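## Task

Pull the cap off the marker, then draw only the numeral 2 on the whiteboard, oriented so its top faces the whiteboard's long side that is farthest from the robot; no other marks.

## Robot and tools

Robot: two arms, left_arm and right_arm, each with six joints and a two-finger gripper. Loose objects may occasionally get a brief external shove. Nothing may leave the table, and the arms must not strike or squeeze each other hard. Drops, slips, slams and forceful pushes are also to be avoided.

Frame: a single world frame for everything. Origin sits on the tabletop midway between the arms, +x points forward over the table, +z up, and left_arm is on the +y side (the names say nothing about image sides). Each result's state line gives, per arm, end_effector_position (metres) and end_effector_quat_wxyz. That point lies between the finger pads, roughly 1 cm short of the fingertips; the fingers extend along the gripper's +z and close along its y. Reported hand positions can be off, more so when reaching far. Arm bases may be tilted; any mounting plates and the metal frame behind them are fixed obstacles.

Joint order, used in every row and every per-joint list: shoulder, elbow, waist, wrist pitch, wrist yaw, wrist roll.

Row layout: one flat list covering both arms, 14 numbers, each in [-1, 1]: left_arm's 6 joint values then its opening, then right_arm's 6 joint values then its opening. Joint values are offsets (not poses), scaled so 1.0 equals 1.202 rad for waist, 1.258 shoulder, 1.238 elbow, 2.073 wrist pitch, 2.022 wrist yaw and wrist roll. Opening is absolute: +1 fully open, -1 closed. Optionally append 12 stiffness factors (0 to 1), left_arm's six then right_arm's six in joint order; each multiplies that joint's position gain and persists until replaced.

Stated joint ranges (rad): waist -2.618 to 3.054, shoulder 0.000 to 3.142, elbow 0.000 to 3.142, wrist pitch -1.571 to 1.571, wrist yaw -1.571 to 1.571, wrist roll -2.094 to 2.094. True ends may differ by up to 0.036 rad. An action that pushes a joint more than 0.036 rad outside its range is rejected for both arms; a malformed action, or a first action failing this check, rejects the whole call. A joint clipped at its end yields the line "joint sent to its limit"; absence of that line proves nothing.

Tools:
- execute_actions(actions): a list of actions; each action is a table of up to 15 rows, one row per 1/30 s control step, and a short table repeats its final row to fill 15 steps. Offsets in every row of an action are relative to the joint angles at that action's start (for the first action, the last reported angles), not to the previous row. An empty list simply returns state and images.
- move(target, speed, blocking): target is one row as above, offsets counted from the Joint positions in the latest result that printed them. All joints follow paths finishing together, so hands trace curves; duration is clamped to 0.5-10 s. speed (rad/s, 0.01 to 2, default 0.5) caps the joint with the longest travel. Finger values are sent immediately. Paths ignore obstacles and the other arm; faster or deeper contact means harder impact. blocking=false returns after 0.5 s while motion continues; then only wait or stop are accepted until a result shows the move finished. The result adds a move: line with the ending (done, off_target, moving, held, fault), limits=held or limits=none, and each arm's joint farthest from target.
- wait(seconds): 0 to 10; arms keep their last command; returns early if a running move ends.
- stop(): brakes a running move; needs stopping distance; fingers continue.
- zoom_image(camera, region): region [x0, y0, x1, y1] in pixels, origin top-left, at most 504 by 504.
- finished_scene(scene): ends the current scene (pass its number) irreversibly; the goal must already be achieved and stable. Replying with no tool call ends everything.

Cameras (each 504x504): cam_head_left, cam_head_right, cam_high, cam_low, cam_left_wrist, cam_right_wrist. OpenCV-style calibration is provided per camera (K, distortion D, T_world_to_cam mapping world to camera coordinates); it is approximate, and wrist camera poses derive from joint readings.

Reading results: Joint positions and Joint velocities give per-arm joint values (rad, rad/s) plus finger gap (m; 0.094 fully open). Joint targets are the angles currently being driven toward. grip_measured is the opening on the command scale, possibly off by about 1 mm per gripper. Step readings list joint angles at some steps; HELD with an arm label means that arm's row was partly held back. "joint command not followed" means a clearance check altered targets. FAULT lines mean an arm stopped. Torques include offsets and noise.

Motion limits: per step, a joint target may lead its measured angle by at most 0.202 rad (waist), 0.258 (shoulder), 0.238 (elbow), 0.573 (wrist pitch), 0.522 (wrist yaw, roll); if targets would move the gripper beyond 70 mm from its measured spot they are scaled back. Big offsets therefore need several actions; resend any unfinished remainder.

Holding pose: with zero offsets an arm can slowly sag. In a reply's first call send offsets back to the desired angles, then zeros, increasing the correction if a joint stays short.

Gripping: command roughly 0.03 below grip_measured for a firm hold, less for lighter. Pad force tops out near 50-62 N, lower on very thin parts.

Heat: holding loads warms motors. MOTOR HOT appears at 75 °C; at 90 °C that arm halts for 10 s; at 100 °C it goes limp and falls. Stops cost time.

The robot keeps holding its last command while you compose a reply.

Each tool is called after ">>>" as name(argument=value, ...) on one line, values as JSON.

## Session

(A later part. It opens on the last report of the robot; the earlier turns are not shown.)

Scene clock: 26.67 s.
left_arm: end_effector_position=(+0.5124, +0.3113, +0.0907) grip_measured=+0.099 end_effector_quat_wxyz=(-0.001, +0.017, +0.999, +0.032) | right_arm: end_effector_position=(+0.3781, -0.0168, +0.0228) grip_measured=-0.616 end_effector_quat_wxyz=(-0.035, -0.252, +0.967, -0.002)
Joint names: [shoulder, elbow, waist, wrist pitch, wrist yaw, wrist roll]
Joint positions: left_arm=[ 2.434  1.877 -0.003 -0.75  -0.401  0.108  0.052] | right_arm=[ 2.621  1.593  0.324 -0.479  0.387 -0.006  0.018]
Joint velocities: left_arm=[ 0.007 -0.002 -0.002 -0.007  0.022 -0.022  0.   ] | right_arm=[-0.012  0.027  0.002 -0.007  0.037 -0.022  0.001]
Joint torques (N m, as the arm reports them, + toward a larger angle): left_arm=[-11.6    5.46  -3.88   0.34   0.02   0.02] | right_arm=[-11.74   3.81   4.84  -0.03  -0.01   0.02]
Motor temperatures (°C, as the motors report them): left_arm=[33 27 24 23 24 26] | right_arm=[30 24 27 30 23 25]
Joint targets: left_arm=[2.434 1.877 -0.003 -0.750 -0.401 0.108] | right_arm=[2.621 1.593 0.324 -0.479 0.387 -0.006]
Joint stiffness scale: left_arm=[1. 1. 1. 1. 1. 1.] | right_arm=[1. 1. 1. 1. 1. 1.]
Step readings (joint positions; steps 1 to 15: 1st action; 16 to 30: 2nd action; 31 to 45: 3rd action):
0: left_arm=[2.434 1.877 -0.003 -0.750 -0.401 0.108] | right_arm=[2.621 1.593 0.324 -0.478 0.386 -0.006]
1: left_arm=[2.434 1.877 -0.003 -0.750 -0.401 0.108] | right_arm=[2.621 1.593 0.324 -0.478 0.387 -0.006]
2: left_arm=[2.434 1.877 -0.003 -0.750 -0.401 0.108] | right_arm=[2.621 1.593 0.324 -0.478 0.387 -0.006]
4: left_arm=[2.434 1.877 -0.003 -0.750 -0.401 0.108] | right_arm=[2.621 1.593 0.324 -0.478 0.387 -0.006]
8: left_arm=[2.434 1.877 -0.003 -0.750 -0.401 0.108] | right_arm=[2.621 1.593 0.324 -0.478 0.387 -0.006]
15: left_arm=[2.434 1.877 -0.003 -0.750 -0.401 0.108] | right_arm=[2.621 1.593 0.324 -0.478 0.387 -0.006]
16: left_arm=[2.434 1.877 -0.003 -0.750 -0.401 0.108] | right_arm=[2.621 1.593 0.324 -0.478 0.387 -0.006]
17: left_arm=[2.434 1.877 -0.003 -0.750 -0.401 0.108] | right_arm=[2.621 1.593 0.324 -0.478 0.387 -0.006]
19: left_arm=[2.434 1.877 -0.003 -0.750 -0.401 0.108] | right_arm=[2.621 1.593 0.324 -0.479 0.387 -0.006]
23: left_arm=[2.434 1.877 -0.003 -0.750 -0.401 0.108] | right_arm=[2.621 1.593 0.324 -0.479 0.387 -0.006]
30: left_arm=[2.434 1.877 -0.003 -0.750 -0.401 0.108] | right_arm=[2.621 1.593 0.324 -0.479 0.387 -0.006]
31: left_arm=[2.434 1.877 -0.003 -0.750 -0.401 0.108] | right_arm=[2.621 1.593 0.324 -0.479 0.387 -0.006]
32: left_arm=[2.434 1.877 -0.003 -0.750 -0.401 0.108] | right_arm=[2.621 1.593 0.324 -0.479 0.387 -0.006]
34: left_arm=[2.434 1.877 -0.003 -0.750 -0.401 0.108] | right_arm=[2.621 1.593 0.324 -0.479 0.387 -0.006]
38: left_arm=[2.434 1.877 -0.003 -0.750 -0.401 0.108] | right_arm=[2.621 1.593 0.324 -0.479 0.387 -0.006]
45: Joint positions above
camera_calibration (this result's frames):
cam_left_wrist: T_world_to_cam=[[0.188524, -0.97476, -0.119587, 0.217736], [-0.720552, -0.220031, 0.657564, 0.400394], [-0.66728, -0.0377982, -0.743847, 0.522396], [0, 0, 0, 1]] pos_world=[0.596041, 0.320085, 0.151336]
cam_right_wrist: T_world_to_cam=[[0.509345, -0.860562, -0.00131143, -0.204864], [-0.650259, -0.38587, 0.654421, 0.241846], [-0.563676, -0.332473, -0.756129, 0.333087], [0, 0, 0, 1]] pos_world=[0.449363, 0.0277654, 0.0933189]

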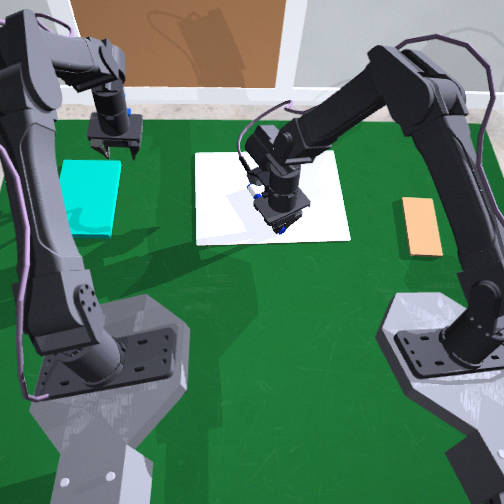

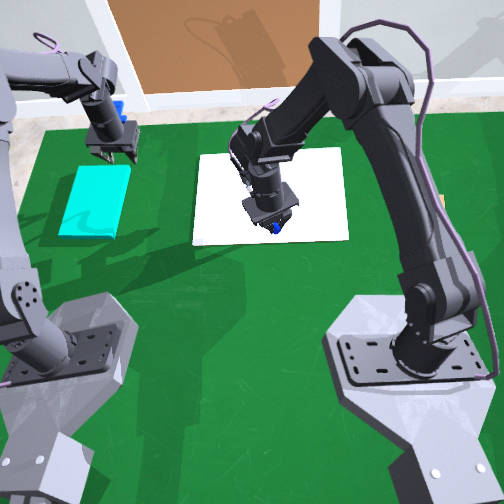

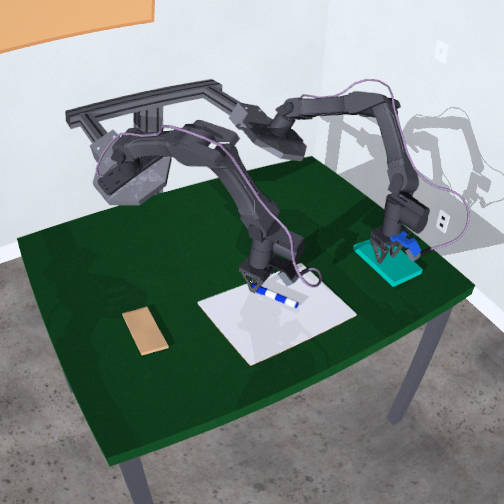

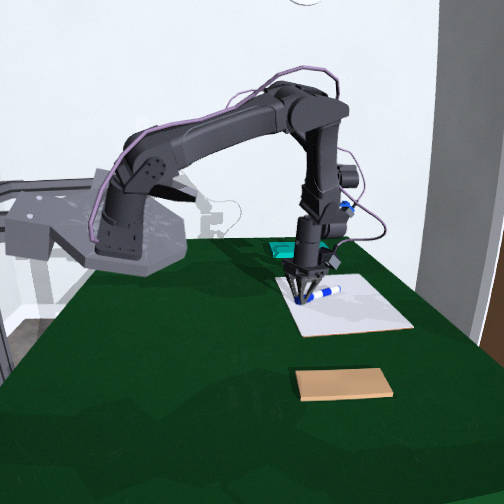

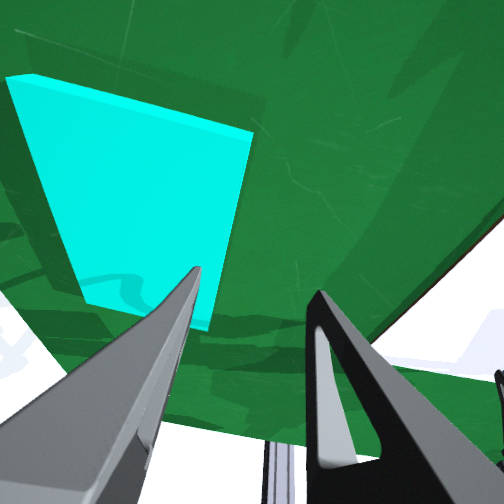

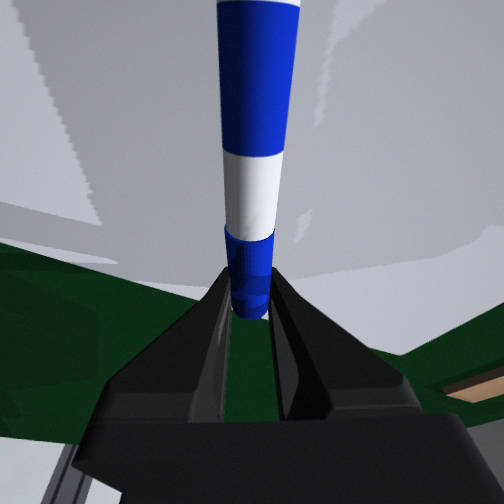

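>>> move(target=[-0.012,-0.015,-0.01,0,0,0,0.1,-0.23,-0.03,0,-0.11,0,0,-0.7], speed=0.5)

>>> move(target=[0,0,0,0,0,0,0.1,0.13,-0.22,-0.39,0.72,-0.745,0,-0.7], speed=0.7)

Scene clock: 29.83 s.
left_arm: end_effector_position=(+0.5124, +0.3113, +0.0907) grip_measured=+0.099 end_effector_quat_wxyz=(-0.001, +0.017, +0.999, +0.032) | right_arm: end_effector_position=(+0.4071, -0.0468, +0.1170) grip_measured=-0.616 end_effector_quat_wxyz=(-0.029, -0.249, +0.968, -0.000)
Joint names: [shoulder, elbow, waist, wrist pitch, wrist yaw, wrist roll]
Joint positions: left_arm=[ 2.434  1.877 -0.003 -0.75  -0.401  0.108  0.052] | right_arm=[ 2.355  1.565  0.324 -0.704  0.387 -0.006  0.018]
Joint velocities: left_arm=[-0.007 -0.007  0.007  0.051 -0.037 -0.051 -0.   ] | right_arm=[-0.012 -0.012  0.002  0.007  0.037 -0.081 -0.   ]
Joint torques (N m, as the arm reports them, + toward a larger angle): left_arm=[-12.7    4.2   -4.81   0.34   0.02   0.03] | right_arm=[-13.42   3.96   4.67  -0.04   0.     0.01]
Motor temperatures (°C, as the motors report them): left_arm=[34 27 24 23 24 26] | right_arm=[31 24 27 29 23 25]
Joint targets: left_arm=[2.419 1.858 -0.015 -0.750 -0.401 0.108] | right_arm=[2.332 1.556 0.324 -0.707 0.387 -0.006]
Joint stiffness scale: left_arm=[1. 1. 1. 1. 1. 1.] | right_arm=[1. 1. 1. 1. 1. 1.]
move: off_target (right_arm); limits=none; left_arm: farthest joint: the elbow, 0.018 radians from its target (0.018 radians at the start); right_arm: farthest joint: the shoulder, 0.024 radians from its target (0.290 radians at the start)
camera_calibration (this result's frames):
cam_left_wrist: T_world_to_cam=[[0.188524, -0.97476, -0.119587, 0.217736], [-0.720552, -0.220031, 0.657564, 0.400394], [-0.66728, -0.0377982, -0.743847, 0.522396], [0, 0, 0, 1]] pos_world=[0.596041, 0.320085, 0.151336]
cam_right_wrist: T_world_to_cam=[[0.504742, -0.86327, -0.000599634, -0.243601], [-0.65963, -0.386125, 0.644822, 0.192343], [-0.556887, -0.325073, -0.764332, 0.40923], [0, 0, 0, 1]] pos_world=[0.477726, -0.00299548, 0.188614]

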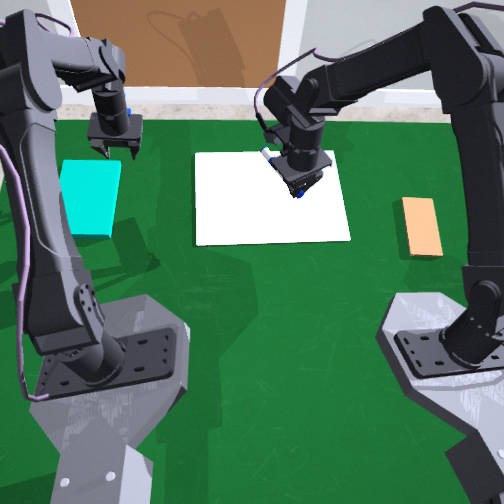

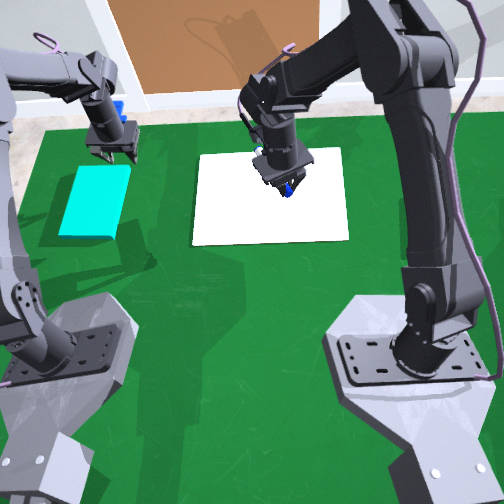

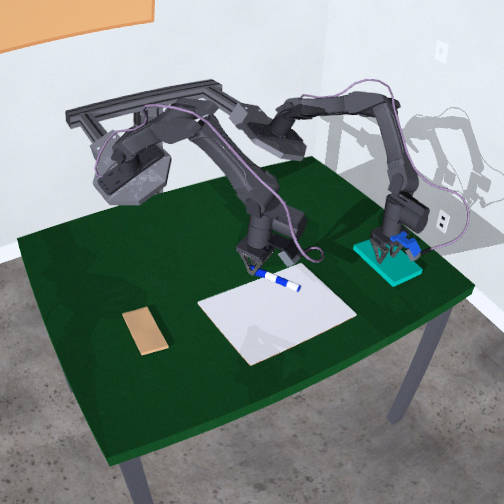

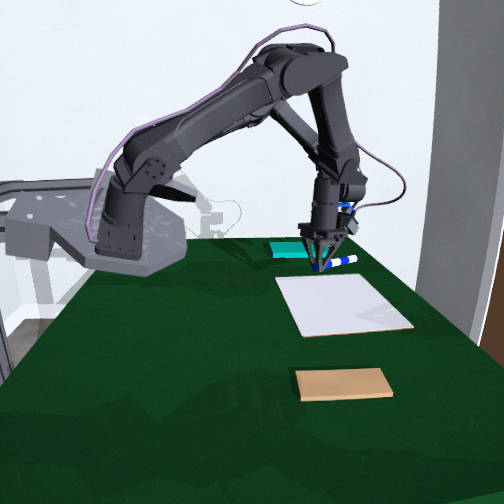

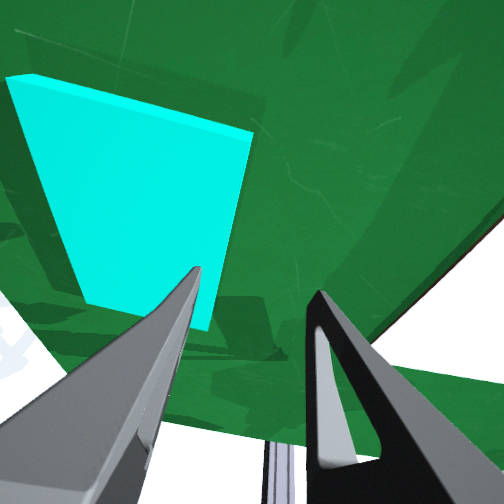

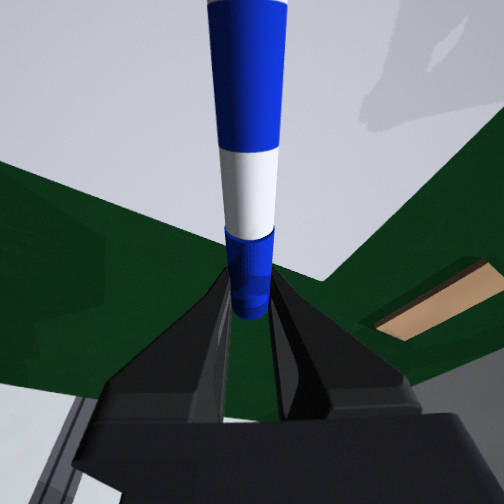

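Scene clock: 32.83 s.
left_arm: end_effector_position=(+0.5124, +0.3113, +0.0907) grip_measured=+0.099 end_effector_quat_wxyz=(-0.001, +0.017, +0.999, +0.032) | right_arm: end_effector_position=(+0.5159, -0.0415, +0.1526) grip_measured=-0.615 end_effector_quat_wxyz=(+0.376, -0.151, +0.705, +0.582)
Joint names: [shoulder, elbow, waist, wrist pitch, wrist yaw, wrist roll]
Joint positions: left_arm=[ 2.434  1.877 -0.003 -0.75  -0.401  0.108  0.052] | right_arm=[ 2.512  1.308 -0.152  0.768 -1.096 -0.002  0.018]
Joint velocities: left_arm=[ 0.007  0.002 -0.012  0.007  0.066 -0.037  0.001] | right_arm=[-0.002  0.017  0.007  0.051 -0.022  0.007  0.001]
Joint torques (N m, as the arm reports them, + toward a larger angle): left_arm=[-11.59   5.49  -3.88   0.36   0.03   0.02] | right_arm=[-11.22   1.98   4.28   1.23  -0.74  -0.02]
Motor temperatures (°C, as the motors report them): left_arm=[34 27 24 23 24 26] | right_arm=[31 24 27 30 23 25]
Joint targets: left_arm=[2.434 1.877 -0.003 -0.750 -0.401 0.108] | right_arm=[2.518 1.293 -0.145 0.788 -1.119 -0.006]
Joint stiffness scale: left_arm=[1. 1. 1. 1. 1. 1.] | right_arm=[1. 1. 1. 1. 1. 1.]
move: off_target (right_arm); limits=none; left_arm: farthest joint: the waist, 0.000 radians from its target (0.000 radians at the start); right_arm: farthest joint: the wrist yaw, 0.024 radians from its target (1.507 radians at the start)
camera_calibration (this result's frames):
cam_left_wrist: T_world_to_cam=[[0.188524, -0.97476, -0.119587, 0.217736], [-0.720552, -0.220031, 0.657564, 0.400394], [-0.66728, -0.0377982, -0.743847, 0.522396], [0, 0, 0, 1]] pos_world=[0.596041, 0.320085, 0.151336]
cam_right_wrist: T_world_to_cam=[[0.661431, -0.295628, -0.689284, -0.246157], [-0.74267, -0.386389, -0.546941, 0.467825], [-0.104641, 0.873675, -0.475124, 0.271064], [0, 0, 0, 1]] pos_world=[0.53862, -0.12883, 0.21499]

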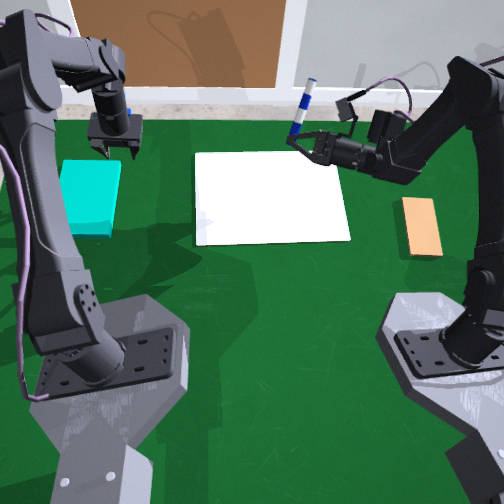

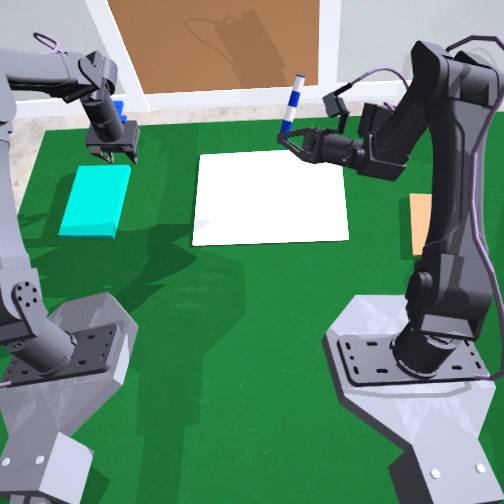

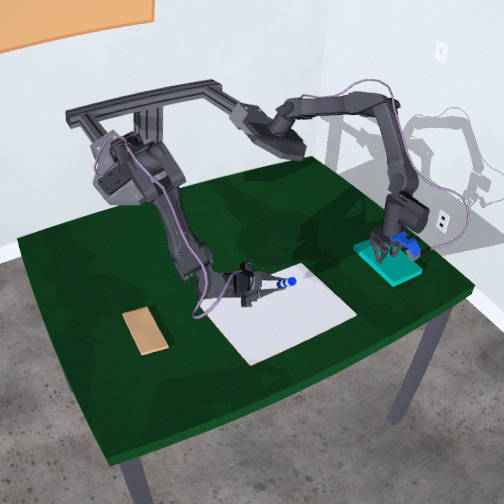

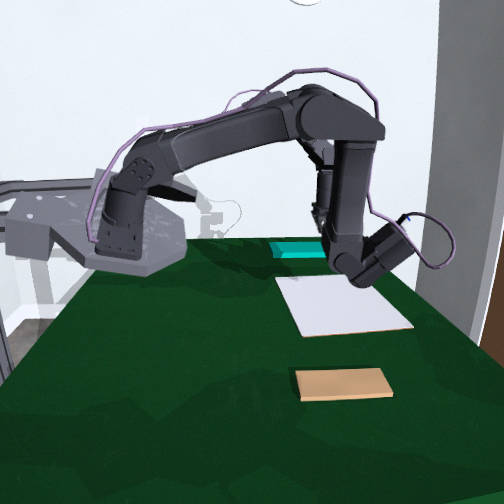

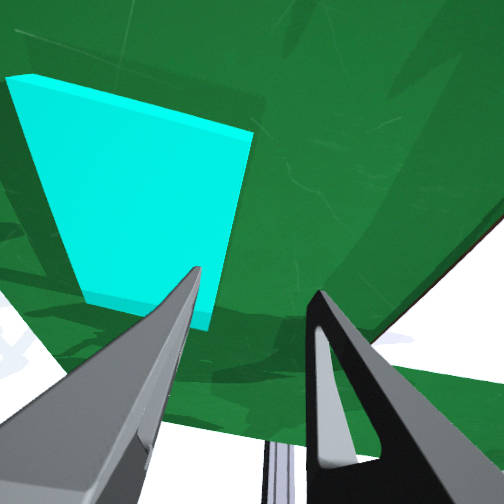

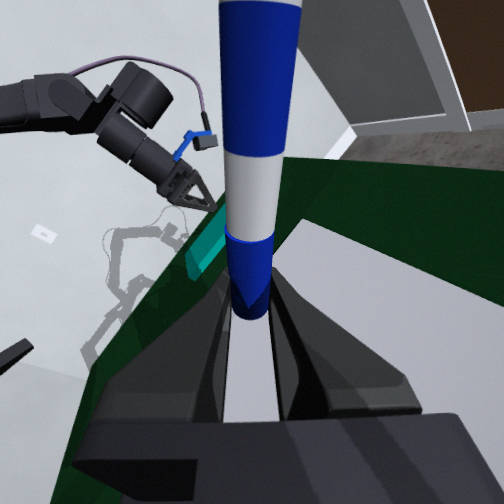

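>>> move(target=[-0.012,-0.015,-0.01,0,0,0,0.1,-0.185,-0.3,0,0.085,-0.01,-0.39,-0.7], speed=0.7)

Scene clock: 35.40 s.
left_arm: end_effector_position=(+0.5124, +0.3113, +0.0907) grip_measured=+0.099 end_effector_quat_wxyz=(-0.001, +0.017, +0.999, +0.032) | right_arm: end_effector_position=(+0.4574, -0.0521, +0.1906) grip_measured=-0.616 end_effector_quat_wxyz=(+0.572, -0.409, +0.593, +0.392)
Joint names: [shoulder, elbow, waist, wrist pitch, wrist yaw, wrist roll]
Joint positions: left_arm=[ 2.434  1.877 -0.003 -0.75  -0.401  0.108  0.052] | right_arm=[ 2.314  0.955 -0.152  0.931 -1.093 -0.784  0.018]
Joint velocities: left_arm=[-0.002  0.017 -0.012 -0.007 -0.022 -0.022 -0.   ] | right_arm=[-0.017 -0.007 -0.012 -0.022  0.051  0.022 -0.   ]
Joint torques (N m, as the arm reports them, + toward a larger angle): left_arm=[-12.65   4.18  -4.77   0.34   0.04   0.03] | right_arm=[-13.09   0.85   3.16   1.14  -0.7   -0.06]
Motor temperatures (°C, as the motors report them): left_arm=[35 27 24 23 24 26] | right_arm=[32 24 27 30 23 25]
Joint targets: left_arm=[2.419 1.858 -0.015 -0.750 -0.401 0.108] | right_arm=[2.280 0.937 -0.152 0.944 -1.116 -0.791]
Joint stiffness scale: left_arm=[1. 1. 1. 1. 1. 1.] | right_arm=[1. 1. 1. 1. 1. 1.]
move: off_target (right_arm); limits=none; left_arm: farthest joint: the elbow, 0.018 radians from its target (0.018 radians at the start); right_arm: farthest joint: the shoulder, 0.035 radians from its target (0.233 radians at the start)
camera_calibration (this result's frames):
cam_left_wrist: T_world_to_cam=[[0.188524, -0.97476, -0.119587, 0.217736], [-0.720552, -0.220031, 0.657564, 0.400394], [-0.66728, -0.0377982, -0.743847, 0.522396], [0, 0, 0, 1]] pos_world=[0.596041, 0.320085, 0.151336]
cam_right_wrist: T_world_to_cam=[[0.928432, -0.370526, 0.026912, -0.446927], [-0.215004, -0.594989, -0.774442, 0.232217], [0.302963, 0.713231, -0.632072, 0.127363], [0, 0, 0, 1]] pos_world=[0.426283, -0.11827, 0.272369]

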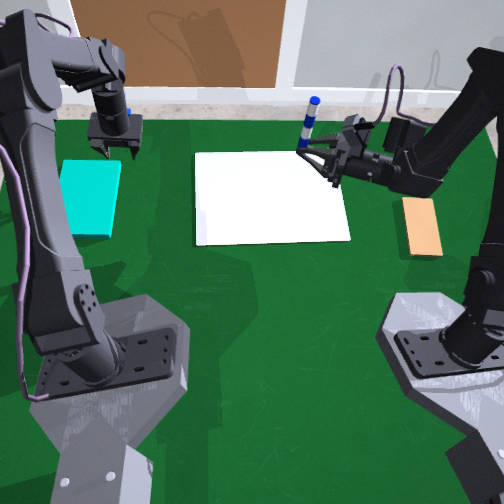

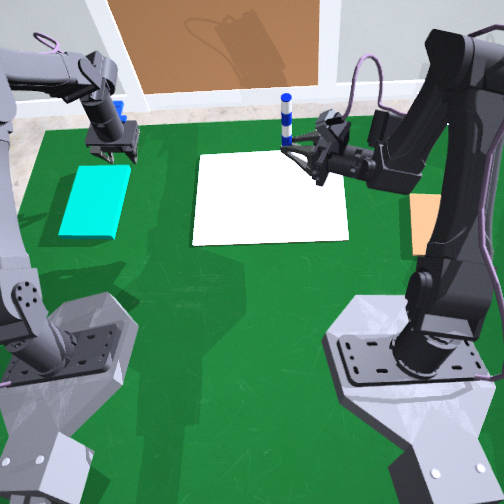

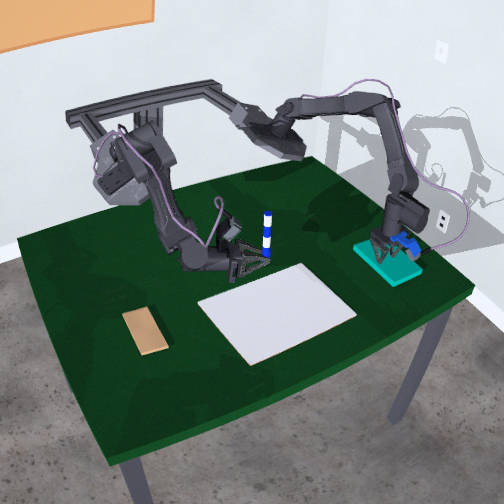

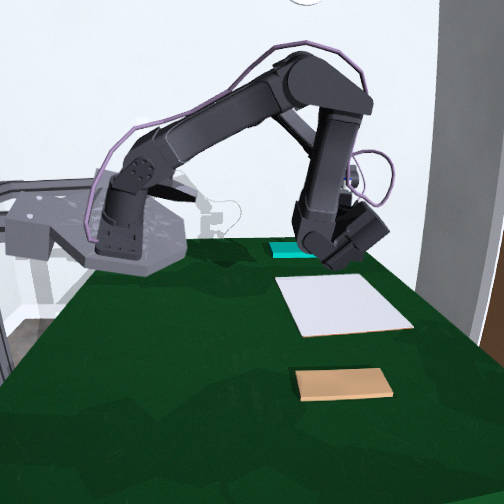

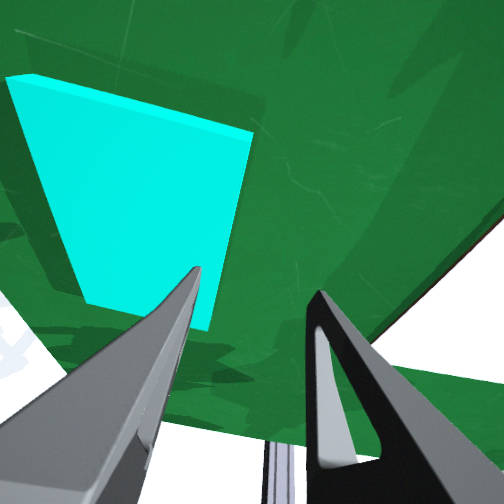

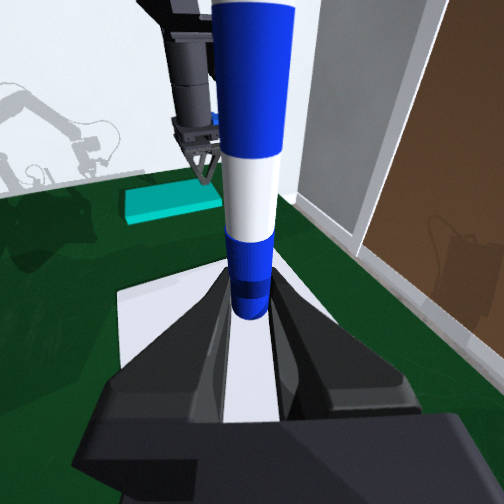

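>>> move(target=[-0.0,-0.0,-0.0,0,0,0,0.1,0.35,0.184,0.15,0.197,0.105,0,-0.7], speed=0.5)

Scene clock: 38.03 s.
left_arm: end_effector_position=(+0.5124, +0.3113, +0.0907) grip_measured=+0.099 end_effector_quat_wxyz=(-0.001, +0.017, +0.999, +0.032) | right_arm: end_effector_position=(+0.4459, +0.0339, +0.1101) grip_measured=-0.616 end_effector_quat_wxyz=(+0.610, -0.438, +0.578, +0.321)
Joint names: [shoulder, elbow, waist, wrist pitch, wrist yaw, wrist roll]
Joint positions: left_arm=[ 2.434  1.877 -0.003 -0.75  -0.401  0.108  0.052] | right_arm=[ 2.753  1.156  0.016  1.323 -0.873 -0.784  0.018]
Joint velocities: left_arm=[-0.022 -0.007 -0.007 -0.066  0.051  0.007 -0.   ] | right_arm=[ 0.007 -0.012  0.002 -0.051  0.022  0.007  0.001]
Joint torques (N m, as the arm reports them, + toward a larger angle): left_arm=[-11.61   5.5   -3.86   0.34   0.03   0.03] | right_arm=[-10.14   3.74   5.07   1.35  -0.46   0.03]
Motor temperatures (°C, as the motors report them): left_arm=[35 27 24 23 24 26] | right_arm=[32 24 27 30 23 25]
Joint targets: left_arm=[2.434 1.877 -0.003 -0.750 -0.401 0.108] | right_arm=[2.755 1.183 0.029 1.339 -0.881 -0.783]
Joint stiffness scale: left_arm=[1. 1. 1. 1. 1. 1.] | right_arm=[1. 1. 1. 1. 1. 1.]
move: off_target (right_arm); limits=none; left_arm: farthest joint: the waist, 0.000 radians from its target (0.000 radians at the start); right_arm: farthest joint: the elbow, 0.027 radians from its target (0.227 radians at the start)
camera_calibration (this result's frames):
cam_left_wrist: T_world_to_cam=[[0.188524, -0.97476, -0.119587, 0.217736], [-0.720552, -0.220031, 0.657564, 0.400394], [-0.66728, -0.0377982, -0.743847, 0.522396], [0, 0, 0, 1]] pos_world=[0.596041, 0.320085, 0.151336]
cam_right_wrist: T_world_to_cam=[[0.887357, -0.420741, 0.188611, -0.400009], [-0.143578, -0.640864, -0.754108, 0.186116], [0.438158, 0.642083, -0.629084, -0.0396105], [0, 0, 0, 1]] pos_world=[0.399029, -0.0235919, 0.190879]

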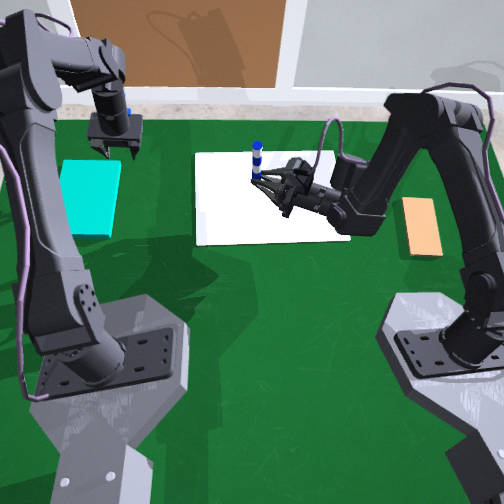

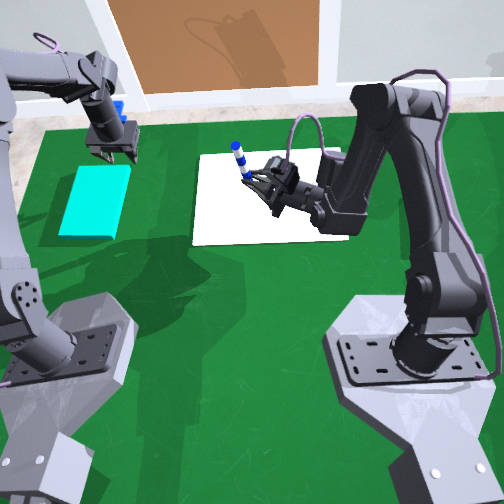

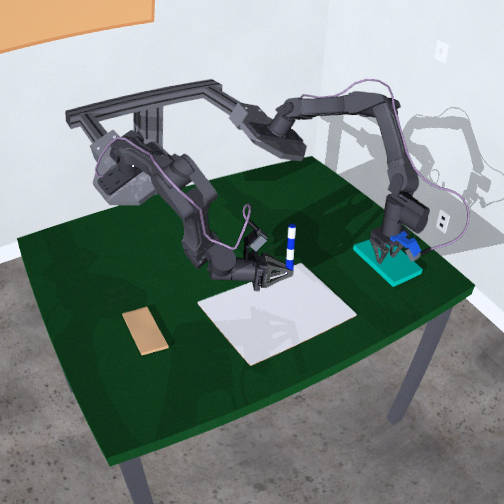

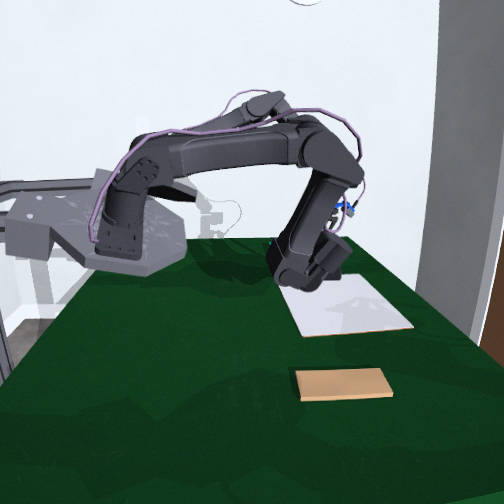

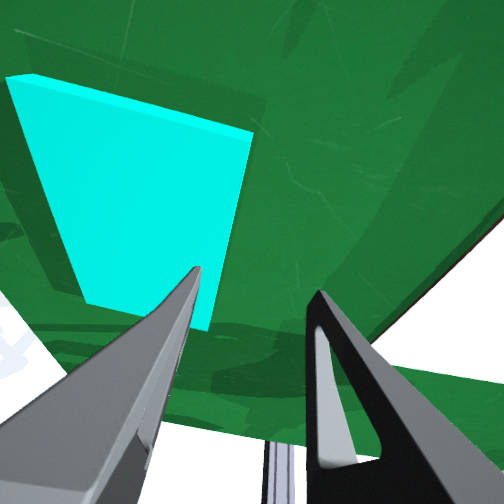

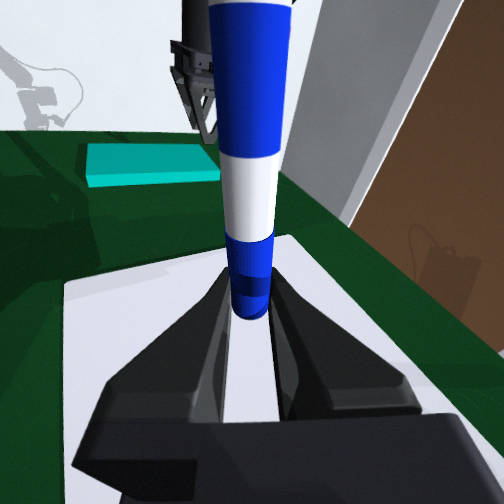

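>>> move(target=[0.055,0.36,-0.29,-0.26,0,0,0.3,0,0.02,0,0,0,0.077,-0.7], speed=0.7)

>>> move(target=[-0.01,0.015,-0.28,0,0,0,0.3,0,0,0,0,0,0,-0.7], speed=0.5)

Scene clock: 40.17 s.
left_arm: end_effector_position=(+0.5196, +0.1704, +0.2189) grip_measured=+0.298 end_effector_quat_wxyz=(-0.013, +0.204, +0.979, -0.000) | right_arm: end_effector_position=(+0.4469, +0.0334, +0.1091) grip_measured=-0.616 end_effector_quat_wxyz=(+0.584, -0.393, +0.611, +0.362)
Joint names: [shoulder, elbow, waist, wrist pitch, wrist yaw, wrist roll]
Joint positions: left_arm=[ 2.494  2.301 -0.349 -1.279 -0.4    0.108  0.061] | right_arm=[ 2.753  1.156  0.016  1.322 -0.864 -0.635  0.018]
Joint velocities: left_arm=[ 0.007  0.027 -0.022  0.007  0.007  0.007  0.001] | right_arm=[-0.007 -0.002  0.012 -0.037 -0.051  0.037  0.   ]
Joint torques (N m, as the arm reports them, + toward a larger angle): left_arm=[-10.99   7.52  -4.95   0.12   0.08   0.03] | right_arm=[-10.25   3.51   3.92   1.22  -0.47   0.1 ]
Motor temperatures (°C, as the motors report them): left_arm=[35 28 24 23 24 26] | right_arm=[32 24 27 30 23 25]
Joint targets: left_arm=[2.503 2.322 -0.352 -1.289 -0.401 0.108] | right_arm=[2.753 1.180 0.016 1.323 -0.873 -0.628]
Joint stiffness scale: left_arm=[1. 1. 1. 1. 1. 1.] | right_arm=[1. 1. 1. 1. 1. 1.]
move: off_target (left_arm, right_arm); limits=none; left_arm: farthest joint: the elbow, 0.022 radians from its target (0.446 radians at the start); right_arm: farthest joint: the elbow, 0.025 radians from its target (0.025 radians at the start)
camera_calibration (this result's frames):
cam_left_wrist: T_world_to_cam=[[-0.186515, -0.980867, -0.0557794, 0.276313], [-0.718308, 0.0974138, 0.688872, 0.228198], [-0.670258, 0.168552, -0.722734, 0.578993], [0, 0, 0, 1]] pos_world=[0.603528, 0.151207, 0.276671]
cam_right_wrist: T_world_to_cam=[[0.896808, -0.44055, 0.0406199, -0.388355], [-0.256839, -0.593185, -0.762998, 0.235175], [0.360234, 0.67383, -0.645124, -0.00481083], [0, 0, 0, 1]] pos_world=[0.410415, -0.028346, 0.192109]

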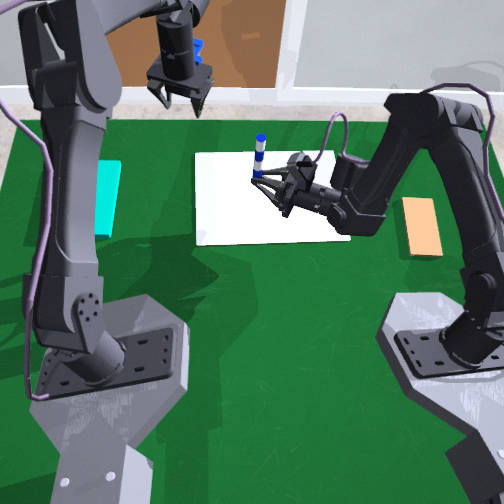

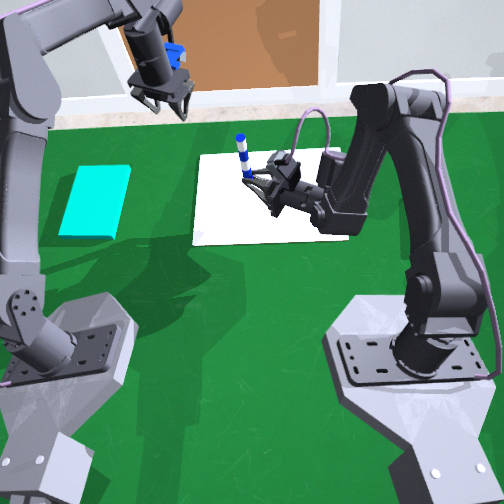

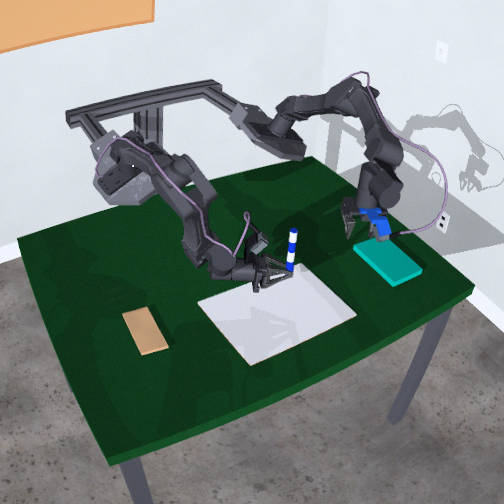

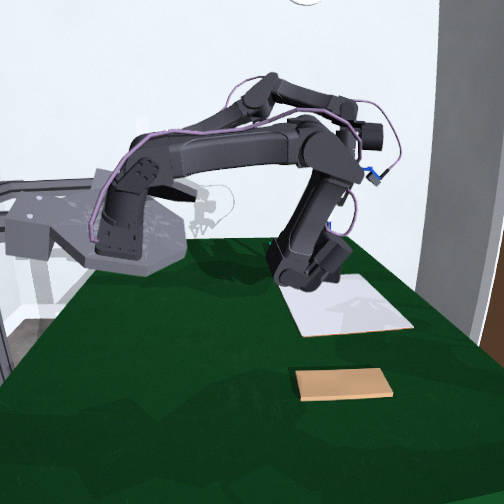

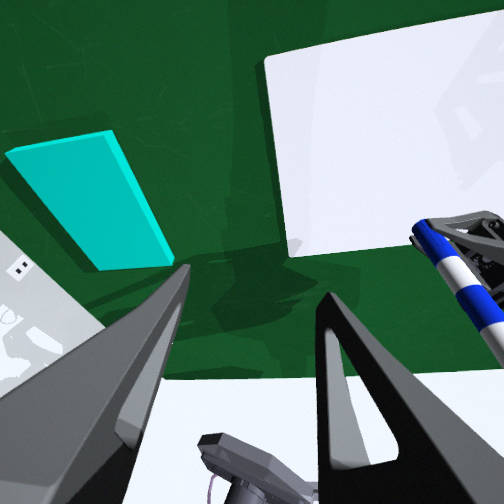

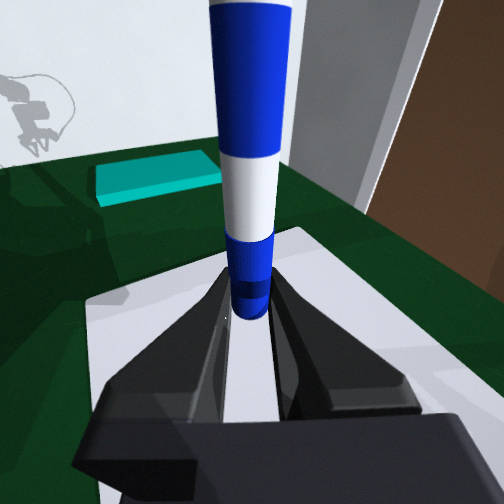

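Scene clock: 41.47 s.
left_arm: end_effector_position=(+0.4702, +0.0229, +0.2858) grip_measured=+0.298 end_effector_quat_wxyz=(+0.049, +0.350, +0.935, -0.026) | right_arm: end_effector_position=(+0.4479, +0.0329, +0.1081) grip_measured=-0.616 end_effector_quat_wxyz=(+0.583, -0.392, +0.614, +0.359)
Joint names: [shoulder, elbow, waist, wrist pitch, wrist yaw, wrist roll]
Joint positions: left_arm=[ 2.494  2.301 -0.682 -1.279 -0.399  0.108  0.061] | right_arm=[ 2.753  1.156  0.016  1.321 -0.856 -0.635  0.018]
Joint velocities: left_arm=[ 0.007  0.022 -0.027 -0.037 -0.007 -0.007 -0.   ] | right_arm=[ 0.007 -0.007  0.012 -0.095  0.007 -0.007 -0.001]
Joint torques (N m, as the arm reports them, + toward a larger angle): left_arm=[-12.03   7.47  -5.18   0.53   0.08   0.04] | right_arm=[-10.28   1.55   3.94   1.24  -0.46   0.01]
Motor temperatures (°C, as the motors report them): left_arm=[35 28 24 23 24 26] | right_arm=[32 24 27 30 23 25]
Joint targets: left_arm=[2.481 2.319 -0.686 -1.279 -0.400 0.108] | right_arm=[2.753 1.156 0.016 1.322 -0.864 -0.635]
Joint stiffness scale: left_arm=[1. 1. 1. 1. 1. 1.] | right_arm=[1. 1. 1. 1. 1. 1.]
move: done; limits=none; left_arm: farthest joint: the elbow, 0.019 radians from its target (0.019 radians at the start); right_arm: farthest joint: the wrist yaw, 0.008 radians from its target (0.000 radians at the start)
camera_calibration (this result's frames):
cam_left_wrist: T_world_to_cam=[[-0.468252, -0.883406, -0.0182682, 0.245669], [-0.718726, 0.368774, 0.589439, 0.18335], [-0.513977, 0.289136, -0.807606, 0.567144], [0, 0, 0, 1]] pos_world=[0.538313, -0.0145711, 0.354443]
cam_right_wrist: T_world_to_cam=[[0.893996, -0.446241, 0.0404957, -0.387989], [-0.262609, -0.59504, -0.759582, 0.236635], [0.363053, 0.668429, -0.64915, -0.00608787], [0, 0, 0, 1]] pos_world=[0.411214, -0.0282602, 0.191504]

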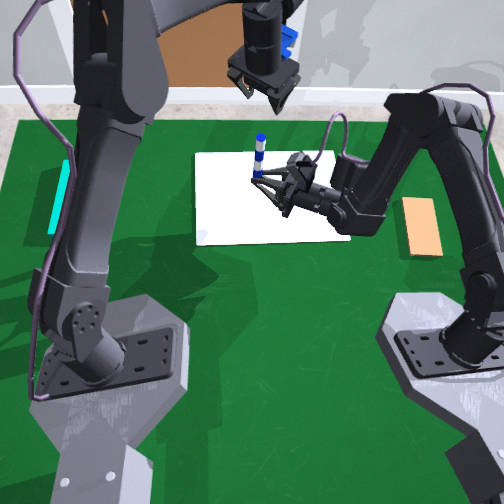

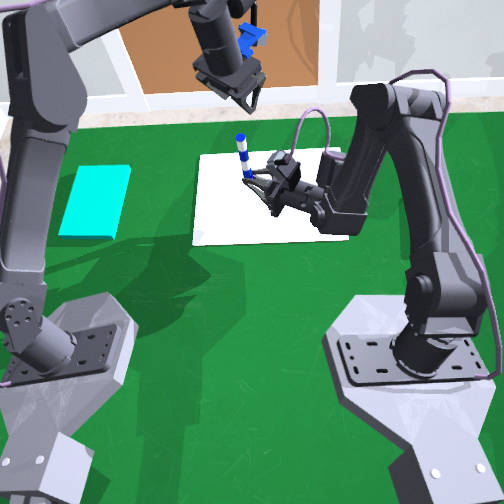

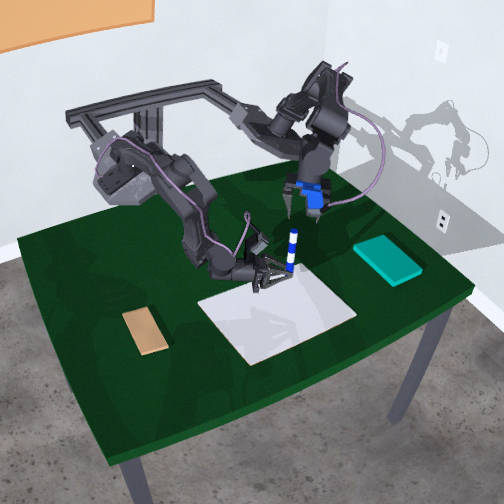

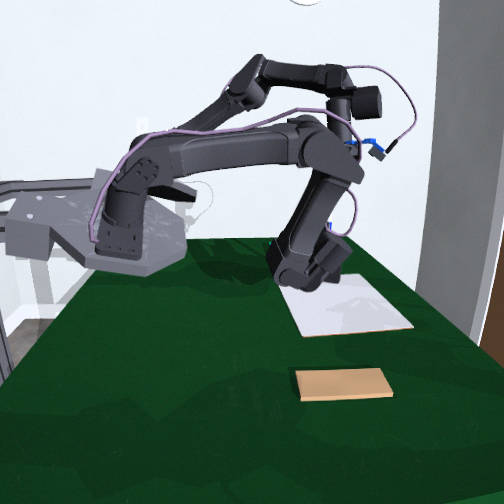

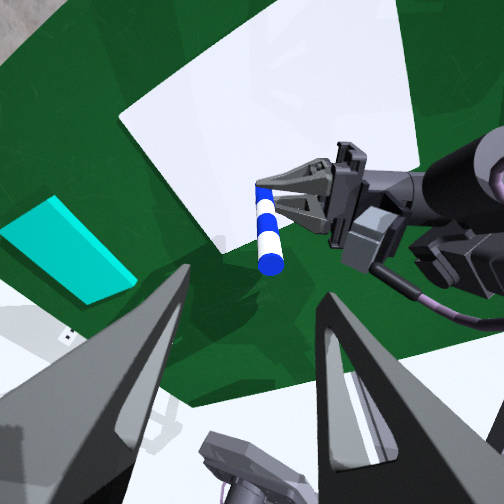

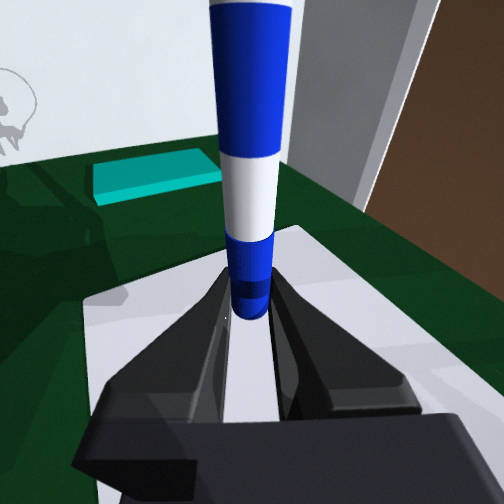

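>>> move(target=[0.005,-0.06,0.02,0.005,0,0,0.3,0,0,0,0,0,0,-0.7], speed=0.4)

Scene clock: 42.60 s.
left_arm: end_effector_position=(+0.4617, +0.0373, +0.2645) grip_measured=+0.298 end_effector_quat_wxyz=(+0.018, +0.349, +0.937, -0.017) | right_arm: end_effector_position=(+0.4489, +0.0323, +0.1071) grip_measured=-0.616 end_effector_quat_wxyz=(+0.582, -0.391, +0.617, +0.357)
Joint names: [shoulder, elbow, waist, wrist pitch, wrist yaw, wrist roll]
Joint positions: left_arm=[ 2.494  2.238 -0.653 -1.276 -0.399  0.108  0.061] | right_arm=[ 2.753  1.156  0.016  1.32  -0.848 -0.635  0.018]
Joint velocities: left_arm=[-0.007 -0.017 -0.002 -0.022 -0.051 -0.007  0.   ] | right_arm=[ 0.002 -0.002  0.002  0.022  0.007 -0.037  0.   ]
Joint torques (N m, as the arm reports them, + toward a larger angle): left_arm=[-10.59   5.27  -5.55   0.48   0.08   0.03] | right_arm=[-10.27   1.47   3.93   1.23  -0.46   0.02]
Motor temperatures (°C, as the motors report them): left_arm=[35 28 24 23 24 26] | right_arm=[32 24 27 30 23 25]
Joint targets: left_arm=[2.500 2.226 -0.658 -1.269 -0.399 0.108] | right_arm=[2.753 1.156 0.016 1.321 -0.856 -0.635]
Joint stiffness scale: left_arm=[1. 1. 1. 1. 1. 1.] | right_arm=[1. 1. 1. 1. 1. 1.]
move: done; limits=none; left_arm: farthest joint: the elbow, 0.012 radians from its target (0.074 radians at the start); right_arm: farthest joint: the wrist yaw, 0.008 radians from its target (0.000 radians at the start)
camera_calibration (this result's frames):
cam_left_wrist: T_world_to_cam=[[-0.467198, -0.883712, -0.0279112, 0.256085], [-0.686931, 0.342928, 0.640723, 0.157234], [-0.556644, 0.318518, -0.767264, 0.549296], [0, 0, 0, 1]] pos_world=[0.533414, -0.00257474, 0.327859]
cam_right_wrist: T_world_to_cam=[[0.89122, -0.451795, 0.0401167, -0.387573], [-0.268572, -0.59692, -0.756013, 0.238128], [0.365509, 0.662999, -0.653326, -0.00722878], [0, 0, 0, 1]] pos_world=[0.412009, -0.0281672, 0.190853]

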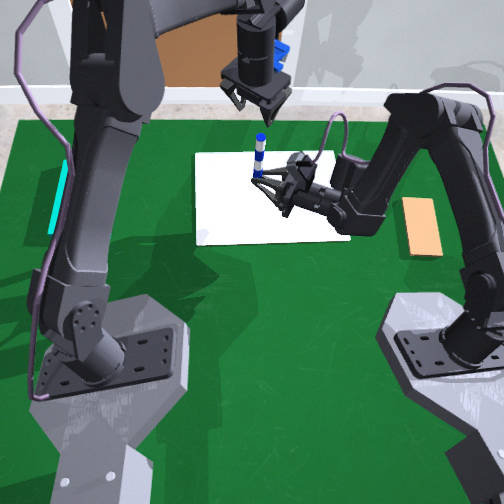

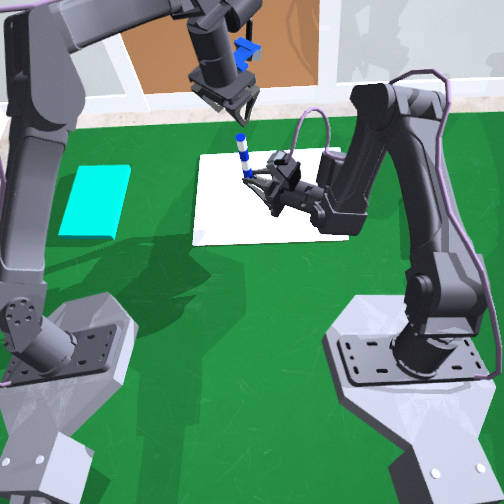

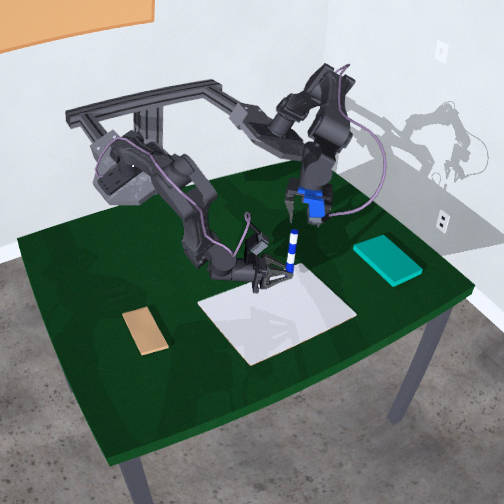

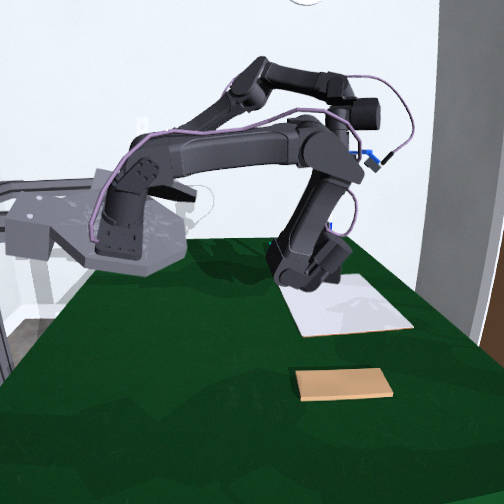

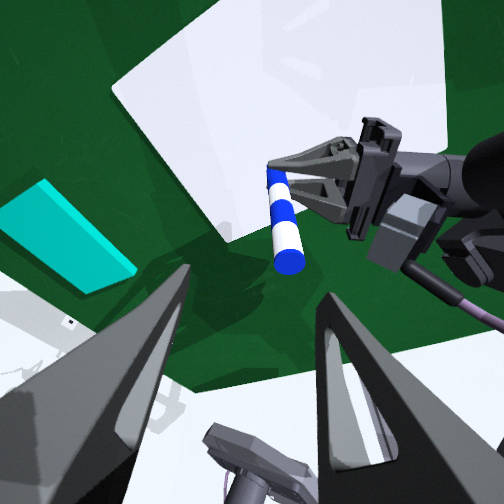

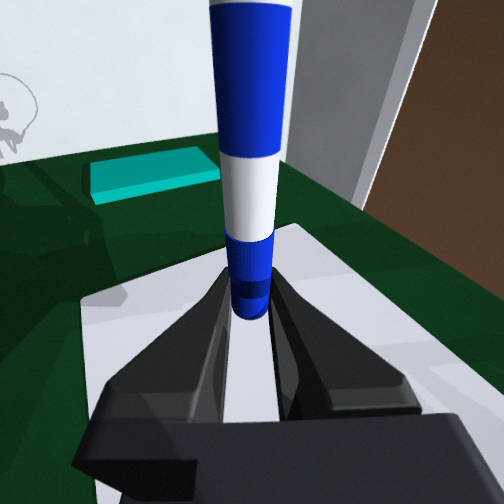

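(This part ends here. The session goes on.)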